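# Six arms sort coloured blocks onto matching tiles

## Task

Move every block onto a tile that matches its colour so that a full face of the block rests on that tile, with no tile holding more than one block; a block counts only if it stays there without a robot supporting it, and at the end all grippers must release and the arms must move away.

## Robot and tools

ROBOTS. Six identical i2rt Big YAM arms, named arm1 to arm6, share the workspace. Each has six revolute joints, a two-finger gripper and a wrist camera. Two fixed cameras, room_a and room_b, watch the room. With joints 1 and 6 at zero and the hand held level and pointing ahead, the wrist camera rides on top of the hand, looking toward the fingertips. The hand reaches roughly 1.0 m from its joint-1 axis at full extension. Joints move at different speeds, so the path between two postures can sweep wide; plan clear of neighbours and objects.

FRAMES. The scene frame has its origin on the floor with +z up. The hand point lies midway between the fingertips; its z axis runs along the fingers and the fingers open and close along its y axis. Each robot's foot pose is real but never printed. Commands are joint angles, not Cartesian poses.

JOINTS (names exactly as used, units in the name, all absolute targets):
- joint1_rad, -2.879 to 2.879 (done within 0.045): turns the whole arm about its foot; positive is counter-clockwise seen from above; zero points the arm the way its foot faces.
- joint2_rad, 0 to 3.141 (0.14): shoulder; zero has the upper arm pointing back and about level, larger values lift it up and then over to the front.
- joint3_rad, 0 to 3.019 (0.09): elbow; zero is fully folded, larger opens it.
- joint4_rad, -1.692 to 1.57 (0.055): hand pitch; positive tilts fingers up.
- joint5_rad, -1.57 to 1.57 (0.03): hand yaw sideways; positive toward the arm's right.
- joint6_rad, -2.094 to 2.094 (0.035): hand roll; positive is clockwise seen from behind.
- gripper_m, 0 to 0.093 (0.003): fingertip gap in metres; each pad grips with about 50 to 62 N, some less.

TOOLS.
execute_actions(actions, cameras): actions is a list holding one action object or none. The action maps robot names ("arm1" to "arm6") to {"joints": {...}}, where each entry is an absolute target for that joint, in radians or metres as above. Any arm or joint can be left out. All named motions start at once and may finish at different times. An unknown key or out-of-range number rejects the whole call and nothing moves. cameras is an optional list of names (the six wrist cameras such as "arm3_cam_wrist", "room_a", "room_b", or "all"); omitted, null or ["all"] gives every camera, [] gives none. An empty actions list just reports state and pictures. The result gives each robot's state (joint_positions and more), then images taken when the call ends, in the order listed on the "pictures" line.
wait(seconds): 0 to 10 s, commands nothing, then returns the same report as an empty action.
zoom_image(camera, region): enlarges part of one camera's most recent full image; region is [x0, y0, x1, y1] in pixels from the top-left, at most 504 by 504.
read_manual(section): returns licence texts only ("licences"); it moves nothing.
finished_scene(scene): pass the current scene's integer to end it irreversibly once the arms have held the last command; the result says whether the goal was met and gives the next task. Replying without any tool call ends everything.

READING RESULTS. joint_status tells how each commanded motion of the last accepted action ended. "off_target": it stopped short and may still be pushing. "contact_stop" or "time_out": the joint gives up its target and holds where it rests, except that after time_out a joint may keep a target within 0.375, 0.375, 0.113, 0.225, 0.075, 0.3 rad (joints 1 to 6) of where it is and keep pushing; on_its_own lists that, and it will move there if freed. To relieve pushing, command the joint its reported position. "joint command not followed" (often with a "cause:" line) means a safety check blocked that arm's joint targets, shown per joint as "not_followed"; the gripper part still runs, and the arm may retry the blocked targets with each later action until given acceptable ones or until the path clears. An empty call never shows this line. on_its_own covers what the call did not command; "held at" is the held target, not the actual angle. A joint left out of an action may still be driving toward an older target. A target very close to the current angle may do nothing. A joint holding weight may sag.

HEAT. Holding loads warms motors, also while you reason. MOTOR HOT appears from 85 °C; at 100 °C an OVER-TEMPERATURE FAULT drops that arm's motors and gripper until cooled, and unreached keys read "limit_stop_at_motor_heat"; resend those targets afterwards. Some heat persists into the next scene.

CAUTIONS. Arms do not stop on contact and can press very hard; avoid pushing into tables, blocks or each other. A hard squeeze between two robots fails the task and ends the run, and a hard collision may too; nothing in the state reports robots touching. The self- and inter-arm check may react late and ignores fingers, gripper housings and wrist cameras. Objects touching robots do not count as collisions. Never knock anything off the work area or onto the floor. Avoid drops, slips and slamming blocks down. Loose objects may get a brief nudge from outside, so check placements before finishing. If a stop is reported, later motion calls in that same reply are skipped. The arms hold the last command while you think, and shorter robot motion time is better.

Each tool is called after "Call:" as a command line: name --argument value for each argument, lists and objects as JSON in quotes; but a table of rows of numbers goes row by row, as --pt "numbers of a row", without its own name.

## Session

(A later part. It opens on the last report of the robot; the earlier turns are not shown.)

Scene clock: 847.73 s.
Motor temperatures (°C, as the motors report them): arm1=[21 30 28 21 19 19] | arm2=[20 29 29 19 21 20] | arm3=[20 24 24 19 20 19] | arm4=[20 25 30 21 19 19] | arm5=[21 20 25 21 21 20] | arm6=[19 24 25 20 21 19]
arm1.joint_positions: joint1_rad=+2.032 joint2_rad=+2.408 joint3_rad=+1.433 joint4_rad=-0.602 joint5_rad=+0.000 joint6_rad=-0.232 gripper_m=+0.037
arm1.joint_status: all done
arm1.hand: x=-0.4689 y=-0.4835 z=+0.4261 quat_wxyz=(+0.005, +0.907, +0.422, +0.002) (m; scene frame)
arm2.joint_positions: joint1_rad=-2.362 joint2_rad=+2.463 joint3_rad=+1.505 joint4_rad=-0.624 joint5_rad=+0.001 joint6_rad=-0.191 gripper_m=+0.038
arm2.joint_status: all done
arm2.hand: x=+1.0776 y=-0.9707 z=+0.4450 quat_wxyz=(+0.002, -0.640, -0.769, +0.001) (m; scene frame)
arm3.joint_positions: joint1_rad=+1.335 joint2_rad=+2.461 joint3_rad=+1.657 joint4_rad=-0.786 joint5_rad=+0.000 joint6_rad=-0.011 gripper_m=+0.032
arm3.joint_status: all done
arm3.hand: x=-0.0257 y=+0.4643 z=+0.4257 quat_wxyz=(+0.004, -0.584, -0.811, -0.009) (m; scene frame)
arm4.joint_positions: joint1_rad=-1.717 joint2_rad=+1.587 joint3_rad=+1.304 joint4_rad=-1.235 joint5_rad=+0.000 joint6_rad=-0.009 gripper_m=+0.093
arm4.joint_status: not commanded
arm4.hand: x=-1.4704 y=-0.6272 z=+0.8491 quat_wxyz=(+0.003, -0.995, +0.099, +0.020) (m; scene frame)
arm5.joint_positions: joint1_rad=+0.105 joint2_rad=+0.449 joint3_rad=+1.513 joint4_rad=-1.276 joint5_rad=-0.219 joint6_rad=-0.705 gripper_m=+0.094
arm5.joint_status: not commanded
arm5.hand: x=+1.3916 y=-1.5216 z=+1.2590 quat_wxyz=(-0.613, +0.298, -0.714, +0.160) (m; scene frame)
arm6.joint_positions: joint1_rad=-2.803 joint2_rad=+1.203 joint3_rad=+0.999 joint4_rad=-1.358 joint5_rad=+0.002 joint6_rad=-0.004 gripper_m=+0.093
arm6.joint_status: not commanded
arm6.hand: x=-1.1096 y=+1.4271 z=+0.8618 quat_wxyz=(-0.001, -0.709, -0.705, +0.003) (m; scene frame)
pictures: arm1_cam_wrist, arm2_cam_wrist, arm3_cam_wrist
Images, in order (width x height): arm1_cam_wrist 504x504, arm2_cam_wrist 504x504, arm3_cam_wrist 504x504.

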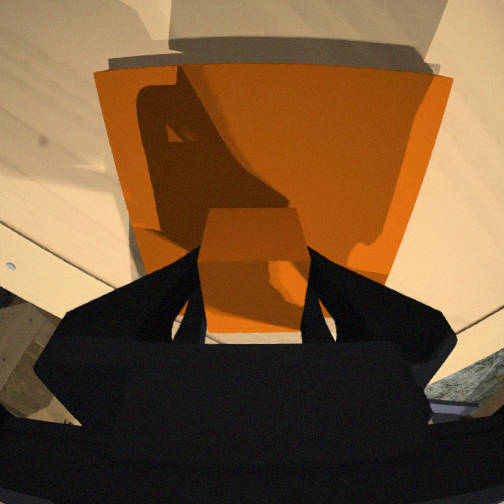

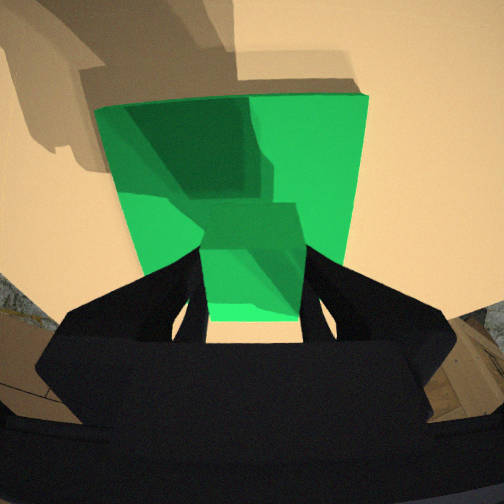

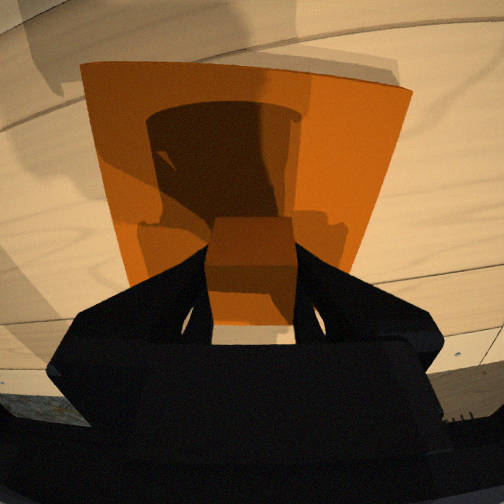

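Call:
execute_actions --actions '[{"arm1":{"joints":{"joint2_rad":2.43}},"arm2":{"joints":{"joint2_rad":2.509,"joint4_rad":-0.575}},"arm3":{"joints":{"joint2_rad":2.49,"joint4_rad":-0.755}}}]' --cameras '["arm1_cam_wrist","arm2_cam_wrist","arm3_cam_wrist"]'

Scene clock: 861.77 s.
Motor temperatures (°C, as the motors report them): arm1=[21 30 28 21 19 19] | arm2=[20 30 29 19 21 20] | arm3=[20 25 25 19 20 19] | arm4=[20 25 30 21 19 19] | arm5=[21 20 25 21 21 20] | arm6=[19 23 25 20 21 19]
arm1.joint_positions: joint1_rad=+2.032 joint2_rad=+2.413 joint3_rad=+1.433 joint4_rad=-0.602 joint5_rad=+0.000 joint6_rad=-0.232 gripper_m=+0.037
arm1.joint_status: all done
arm1.hand: x=-0.4676 y=-0.4825 z=+0.4236 quat_wxyz=(+0.004, +0.906, +0.422, +0.004) (m; scene frame)
arm2.joint_positions: joint1_rad=-2.362 joint2_rad=+2.498 joint3_rad=+1.505 joint4_rad=-0.589 joint5_rad=+0.001 joint6_rad=-0.191 gripper_m=+0.038
arm2.joint_status: all done
arm2.hand: x=+1.0775 y=-0.9659 z=+0.4255 quat_wxyz=(+0.002, -0.640, -0.769, +0.001) (m; scene frame)
arm3.joint_positions: joint1_rad=+1.335 joint2_rad=+2.486 joint3_rad=+1.659 joint4_rad=-0.763 joint5_rad=+0.000 joint6_rad=-0.011 gripper_m=+0.032
arm3.joint_status: all done
arm3.hand: x=-0.0261 y=+0.4659 z=+0.4113 quat_wxyz=(+0.003, -0.584, -0.811, -0.008) (m; scene frame)
arm4.joint_positions: joint1_rad=-1.717 joint2_rad=+1.587 joint3_rad=+1.304 joint4_rad=-1.235 joint5_rad=+0.000 joint6_rad=-0.009 gripper_m=+0.093
arm4.joint_status: not commanded
arm4.hand: x=-1.4704 y=-0.6272 z=+0.8491 quat_wxyz=(+0.003, -0.995, +0.099, +0.020) (m; scene frame)
arm5.joint_positions: joint1_rad=+0.105 joint2_rad=+0.449 joint3_rad=+1.513 joint4_rad=-1.276 joint5_rad=-0.219 joint6_rad=-0.705 gripper_m=+0.094
arm5.joint_status: not commanded
arm5.hand: x=+1.3916 y=-1.5216 z=+1.2590 quat_wxyz=(-0.613, +0.298, -0.714, +0.160) (m; scene frame)
arm6.joint_positions: joint1_rad=-2.803 joint2_rad=+1.203 joint3_rad=+0.999 joint4_rad=-1.358 joint5_rad=+0.002 joint6_rad=-0.004 gripper_m=+0.093
arm6.joint_status: not commanded
arm6.hand: x=-1.1096 y=+1.4271 z=+0.8618 quat_wxyz=(-0.001, -0.709, -0.705, +0.003) (m; scene frame)
pictures: arm1_cam_wrist, arm2_cam_wrist, arm3_cam_wrist
Images, in order (width x height): arm1_cam_wrist 504x504, arm2_cam_wrist 504x504, arm3_cam_wrist 504x504.

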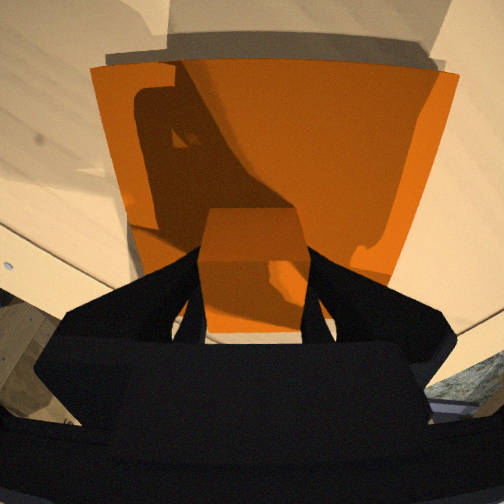

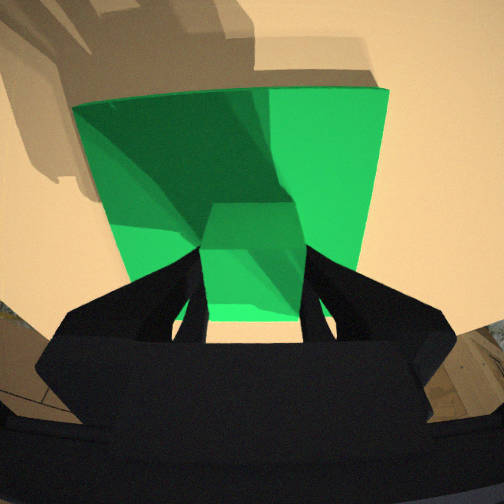

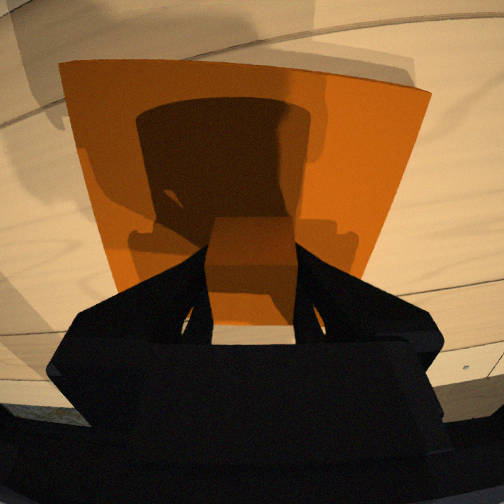

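Call:
execute_actions --actions '[{"arm1":{"joints":{"joint2_rad":2.415,"gripper_m":0.093}},"arm2":{"joints":{"joint2_rad":2.5,"gripper_m":0.093}},"arm3":{"joints":{"joint2_rad":2.486,"gripper_m":0.093}}}]' --cameras '["arm1_cam_wrist","arm2_cam_wrist","arm3_cam_wrist"]'

Call:
execute_actions --actions '[{"arm1":{"joints":{"joint2_rad":2.1,"joint4_rad":-0.9}},"arm2":{"joints":{"joint2_rad":2.2,"joint4_rad":-0.88}},"arm3":{"joints":{"joint2_rad":2.2,"joint4_rad":-1.04}}}]'

Scene clock: 866.53 s.
Motor temperatures (°C, as the motors report them): arm1=[21 30 28 21 19 19] | arm2=[20 30 29 19 21 20] | arm3=[20 25 25 19 20 19] | arm4=[20 25 30 21 19 19] | arm5=[21 20 25 21 21 20] | arm6=[19 23 25 20 21 19]
arm1.joint_positions: joint1_rad=+2.032 joint2_rad=+2.413 joint3_rad=+1.433 joint4_rad=-0.602 joint5_rad=+0.000 joint6_rad=-0.232 gripper_m=+0.093
arm1.joint_status: all done
arm1.hand: x=-0.4676 y=-0.4825 z=+0.4236 quat_wxyz=(+0.004, +0.906, +0.422, +0.004) (m; scene frame)
arm2.joint_positions: joint1_rad=-2.362 joint2_rad=+2.498 joint3_rad=+1.505 joint4_rad=-0.589 joint5_rad=+0.001 joint6_rad=-0.191 gripper_m=+0.093
arm2.joint_status: all done
arm2.hand: x=+1.0775 y=-0.9659 z=+0.4255 quat_wxyz=(+0.002, -0.640, -0.769, +0.001) (m; scene frame)
arm3.joint_positions: joint1_rad=+1.335 joint2_rad=+2.486 joint3_rad=+1.659 joint4_rad=-0.763 joint5_rad=+0.000 joint6_rad=-0.011 gripper_m=+0.093
arm3.joint_status: all done
arm3.hand: x=-0.0261 y=+0.4659 z=+0.4113 quat_wxyz=(+0.003, -0.584, -0.811, -0.008) (m; scene frame)
arm4.joint_positions: joint1_rad=-1.717 joint2_rad=+1.587 joint3_rad=+1.304 joint4_rad=-1.235 joint5_rad=+0.000 joint6_rad=-0.009 gripper_m=+0.093
arm4.joint_status: not commanded
arm4.hand: x=-1.4704 y=-0.6272 z=+0.8491 quat_wxyz=(+0.003, -0.995, +0.099, +0.020) (m; scene frame)
arm5.joint_positions: joint1_rad=+0.105 joint2_rad=+0.449 joint3_rad=+1.513 joint4_rad=-1.276 joint5_rad=-0.219 joint6_rad=-0.705 gripper_m=+0.094
arm5.joint_status: not commanded
arm5.hand: x=+1.3916 y=-1.5216 z=+1.2590 quat_wxyz=(-0.613, +0.298, -0.714, +0.160) (m; scene frame)
arm6.joint_positions: joint1_rad=-2.803 joint2_rad=+1.203 joint3_rad=+0.999 joint4_rad=-1.358 joint5_rad=+0.002 joint6_rad=-0.004 gripper_m=+0.093
arm6.joint_status: not commanded
arm6.hand: x=-1.1096 y=+1.4271 z=+0.8618 quat_wxyz=(-0.001, -0.709, -0.705, +0.003) (m; scene frame)
pictures: arm1_cam_wrist, arm2_cam_wrist, arm3_cam_wrist
Images, in order (width x height): arm1_cam_wrist 504x504, arm2_cam_wrist 504x504, arm3_cam_wrist 504x504.

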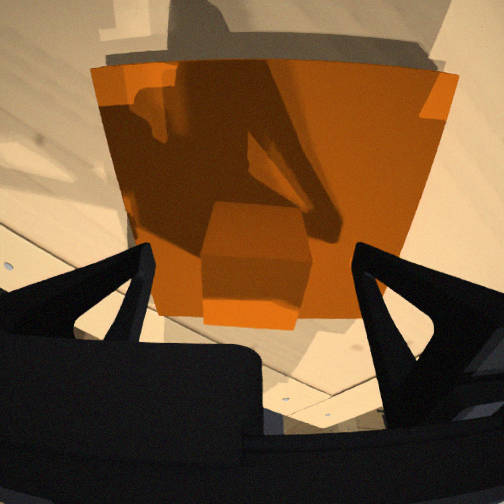

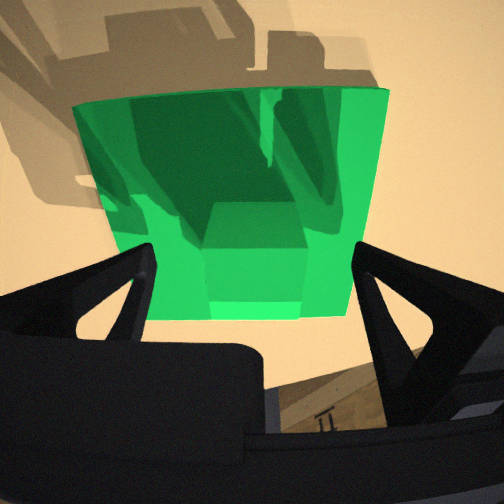

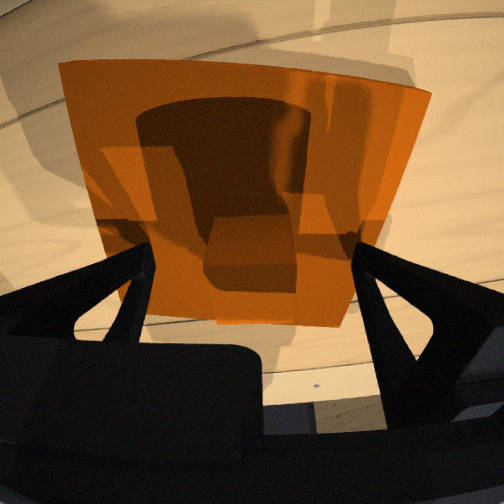

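Scene clock: 867.93 s.
Motor temperatures (°C, as the motors report them): arm1=[21 30 28 21 19 19] | arm2=[20 30 29 19 21 20] | arm3=[20 25 25 19 20 19] | arm4=[20 25 30 21 19 19] | arm5=[21 20 25 21 21 20] | arm6=[19 23 25 20 21 19]
arm1.joint_positions: joint1_rad=+2.032 joint2_rad=+2.094 joint3_rad=+1.444 joint4_rad=-0.892 joint5_rad=+0.000 joint6_rad=-0.232 gripper_m=+0.093
arm1.joint_status: all done
arm1.hand: x=-0.4853 y=-0.4933 z=+0.6026 quat_wxyz=(+0.009, +0.906, +0.422, -0.016) (m; scene frame)
arm2.joint_positions: joint1_rad=-2.362 joint2_rad=+2.182 joint3_rad=+1.515 joint4_rad=-0.868 joint5_rad=+0.001 joint6_rad=-0.191 gripper_m=+0.093
arm2.joint_status: all done
arm2.hand: x=+1.0780 y=-0.9964 z=+0.6075 quat_wxyz=(-0.012, -0.639, -0.769, +0.019) (m; scene frame)
arm3.joint_positions: joint1_rad=+1.335 joint2_rad=+2.202 joint3_rad=+1.677 joint4_rad=-1.033 joint5_rad=+0.000 joint6_rad=-0.011 gripper_m=+0.093
arm3.joint_status: all done
arm3.hand: x=-0.0229 y=+0.4505 z=+0.5897 quat_wxyz=(-0.009, -0.585, -0.811, +0.001) (m; scene frame)
arm4.joint_positions: joint1_rad=-1.717 joint2_rad=+1.587 joint3_rad=+1.304 joint4_rad=-1.235 joint5_rad=+0.000 joint6_rad=-0.009 gripper_m=+0.093
arm4.joint_status: not commanded
arm4.hand: x=-1.4704 y=-0.6272 z=+0.8491 quat_wxyz=(+0.003, -0.995, +0.099, +0.020) (m; scene frame)
arm5.joint_positions: joint1_rad=+0.105 joint2_rad=+0.449 joint3_rad=+1.513 joint4_rad=-1.276 joint5_rad=-0.219 joint6_rad=-0.705 gripper_m=+0.094
arm5.joint_status: not commanded
arm5.hand: x=+1.3916 y=-1.5216 z=+1.2590 quat_wxyz=(-0.613, +0.298, -0.714, +0.160) (m; scene frame)
arm6.joint_positions: joint1_rad=-2.803 joint2_rad=+1.203 joint3_rad=+0.999 joint4_rad=-1.358 joint5_rad=+0.002 joint6_rad=-0.004 gripper_m=+0.093
arm6.joint_status: not commanded
arm6.hand: x=-1.1096 y=+1.4271 z=+0.8618 quat_wxyz=(-0.001, -0.709, -0.705, +0.003) (m; scene frame)
pictures: arm1_cam_wrist, arm2_cam_wrist, arm3_cam_wrist, arm4_cam_wrist, arm5_cam_wrist, arm6_cam_wrist, room_a, room_b
Images, in order (width x height): arm1_cam_wrist 504x504, arm2_cam_wrist 504x504, arm3_cam_wrist 504x504, arm4_cam_wrist 504x504, arm5_cam_wrist 504x504, arm6_cam_wrist 504x504, room_a 504x504, room_b 504x504.

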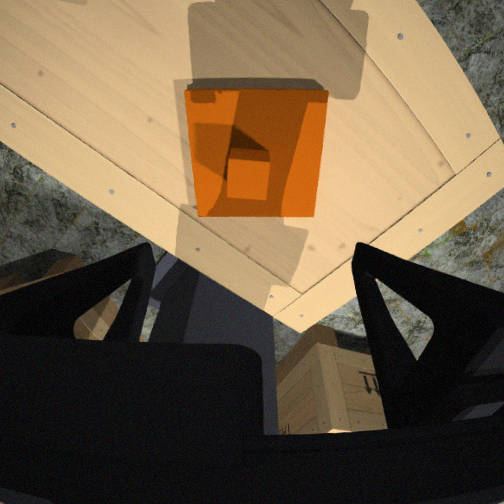

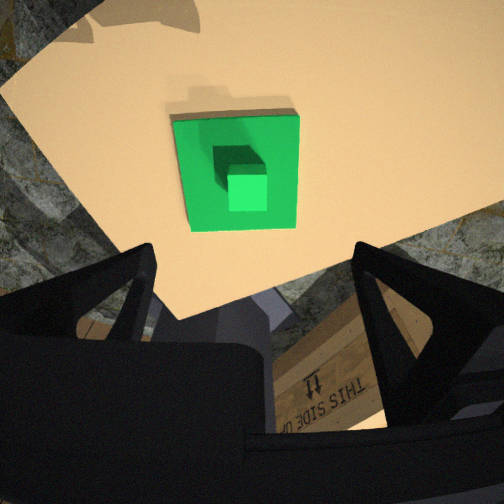

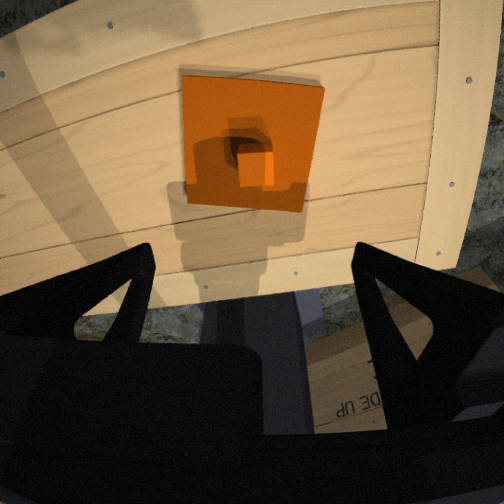

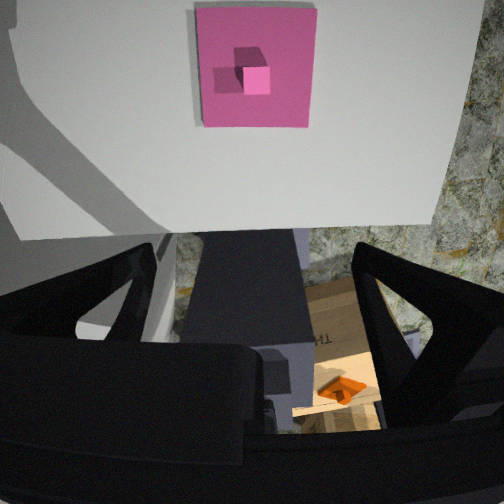

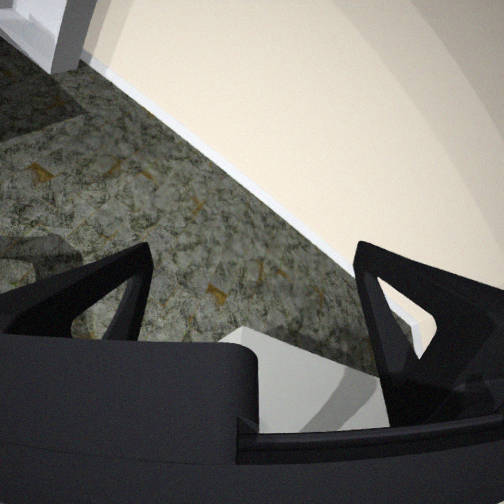

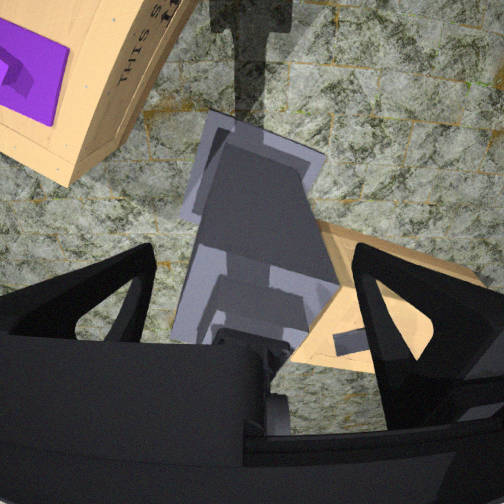

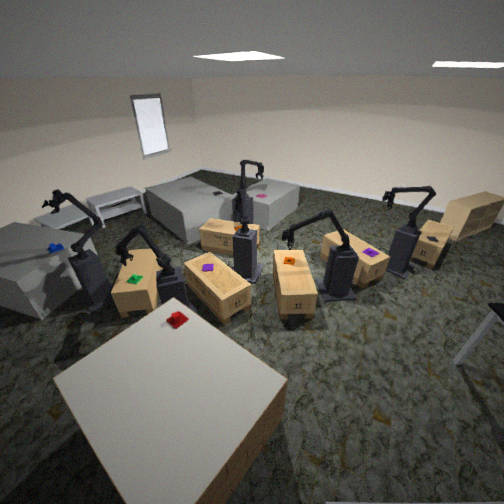

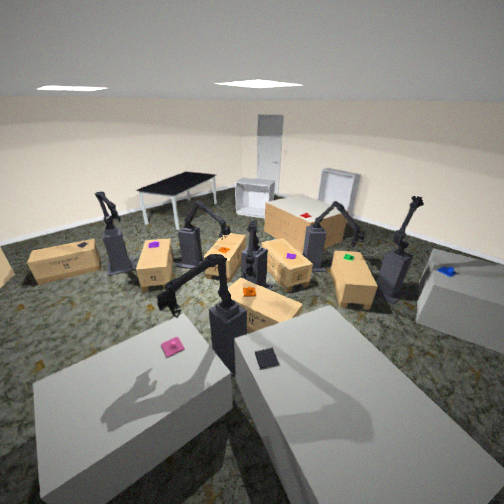

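Quick check of the blue, red and purple blocks via room cameras before finishing.

Call:
zoom_image --camera "room_a" --region '[30, 225, 90, 270]'

Call:
zoom_image --camera "room_a" --region '[150, 295, 210, 340]'

Call:
zoom_image --camera "room_a" --region '[345, 232, 405, 277]'

Call:
zoom_image --camera "room_b" --region '[420, 250, 480, 295]'

Region (30, 225, 90, 270) of room_a's 504x504 image, scaled by 8.400, with more detail than that image has; it fills the top 378 rows of this view, and the rest is white.

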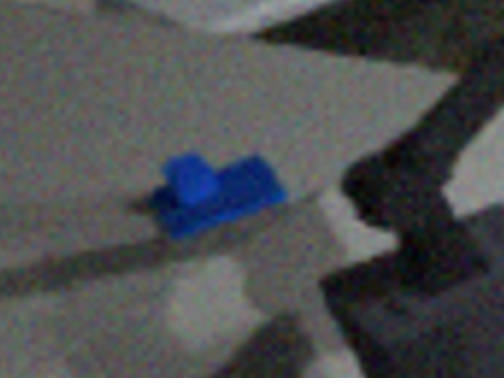

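Region (150, 295, 210, 340) of room_a's 504x504 image, scaled by 8.400, with more detail than that image has; it fills the top 378 rows of this view, and the rest is white.

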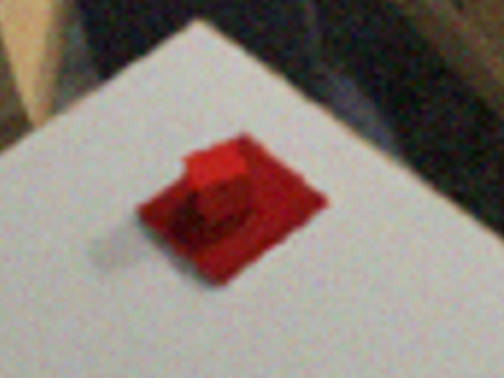

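Region (345, 232, 405, 277) of room_a's 504x504 image, scaled by 8.400, with more detail than that image has; it fills the top 378 rows of this view, and the rest is white.

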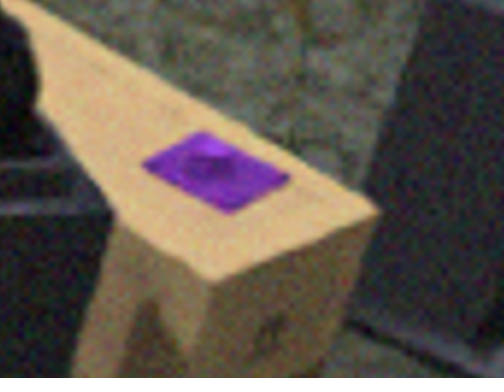

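Region (420, 250, 480, 295) of room_b's 504x504 image, scaled by 8.400, with more detail than that image has; it fills the top 378 rows of this view, and the rest is white.

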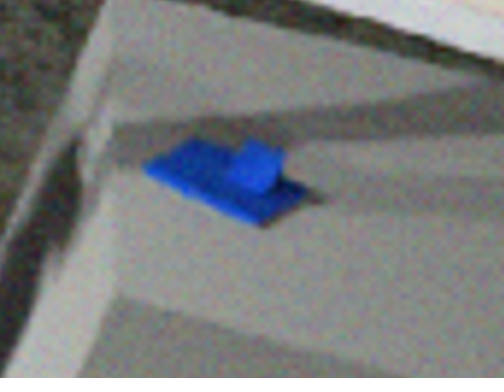

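Call:
execute_actions --actions '[{"arm5":{"joints":{"joint1_rad":-1.2,"joint2_rad":1.684,"joint3_rad":1.43,"joint4_rad":-1.29,"joint5_rad":0.0,"joint6_rad":0.0}}}]' --cameras '["arm5_cam_wrist","room_a"]'

Scene clock: 883.37 s.
Motor temperatures (°C, as the motors report them): arm1=[21 29 28 21 19 19] | arm2=[20 30 29 19 21 20] | arm3=[20 25 25 19 20 19] | arm4=[20 25 30 21 19 19] | arm5=[21 20 25 21 21 20] | arm6=[19 23 25 20 21 19]
arm1.joint_positions: joint1_rad=+2.032 joint2_rad=+2.094 joint3_rad=+1.444 joint4_rad=-0.892 joint5_rad=+0.000 joint6_rad=-0.232 gripper_m=+0.093
arm1.joint_status: not commanded
arm1.hand: x=-0.4853 y=-0.4933 z=+0.6026 quat_wxyz=(+0.009, +0.906, +0.422, -0.016) (m; scene frame)
arm2.joint_positions: joint1_rad=-2.362 joint2_rad=+2.182 joint3_rad=+1.515 joint4_rad=-0.868 joint5_rad=+0.001 joint6_rad=-0.191 gripper_m=+0.093
arm2.joint_status: not commanded
arm2.hand: x=+1.0780 y=-0.9964 z=+0.6075 quat_wxyz=(-0.012, -0.639, -0.769, +0.019) (m; scene frame)
arm3.joint_positions: joint1_rad=+1.335 joint2_rad=+2.202 joint3_rad=+1.677 joint4_rad=-1.033 joint5_rad=+0.000 joint6_rad=-0.011 gripper_m=+0.093
arm3.joint_status: not commanded
arm3.hand: x=-0.0229 y=+0.4505 z=+0.5897 quat_wxyz=(-0.009, -0.585, -0.811, +0.001) (m; scene frame)
arm4.joint_positions: joint1_rad=-1.717 joint2_rad=+1.587 joint3_rad=+1.304 joint4_rad=-1.235 joint5_rad=+0.000 joint6_rad=-0.009 gripper_m=+0.093
arm4.joint_status: not commanded
arm4.hand: x=-1.4704 y=-0.6272 z=+0.8491 quat_wxyz=(+0.003, -0.995, +0.099, +0.020) (m; scene frame)
arm5.joint_positions: joint1_rad=-1.206 joint2_rad=+1.699 joint3_rad=+1.420 joint4_rad=-1.277 joint5_rad=-0.001 joint6_rad=-0.013 gripper_m=+0.094
arm5.joint_status: all done
arm5.hand: x=+1.3481 y=-2.0439 z=+0.7619 quat_wxyz=(-0.006, -0.638, -0.770, -0.001) (m; scene frame)
arm6.joint_positions: joint1_rad=-2.803 joint2_rad=+1.203 joint3_rad=+0.999 joint4_rad=-1.358 joint5_rad=+0.002 joint6_rad=-0.004 gripper_m=+0.093
arm6.joint_status: not commanded
arm6.hand: x=-1.1096 y=+1.4271 z=+0.8618 quat_wxyz=(-0.001, -0.709, -0.705, +0.003) (m; scene frame)
pictures: arm5_cam_wrist, room_a
Images, in order (width x height): arm5_cam_wrist 504x504, room_a 504x504.

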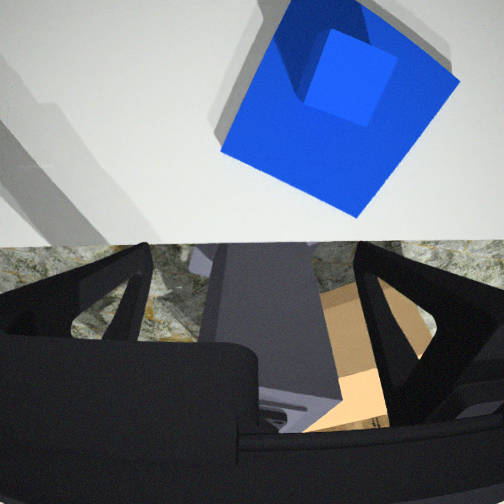

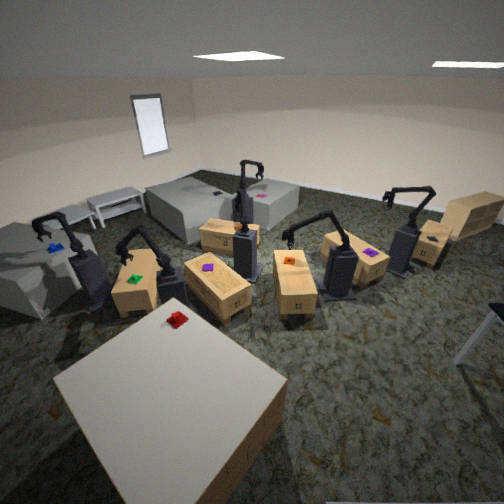

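The blue block sits well within its tile, so every block is placed.

Call:
finished_scene --scene 1

The scene is finished: the task was done.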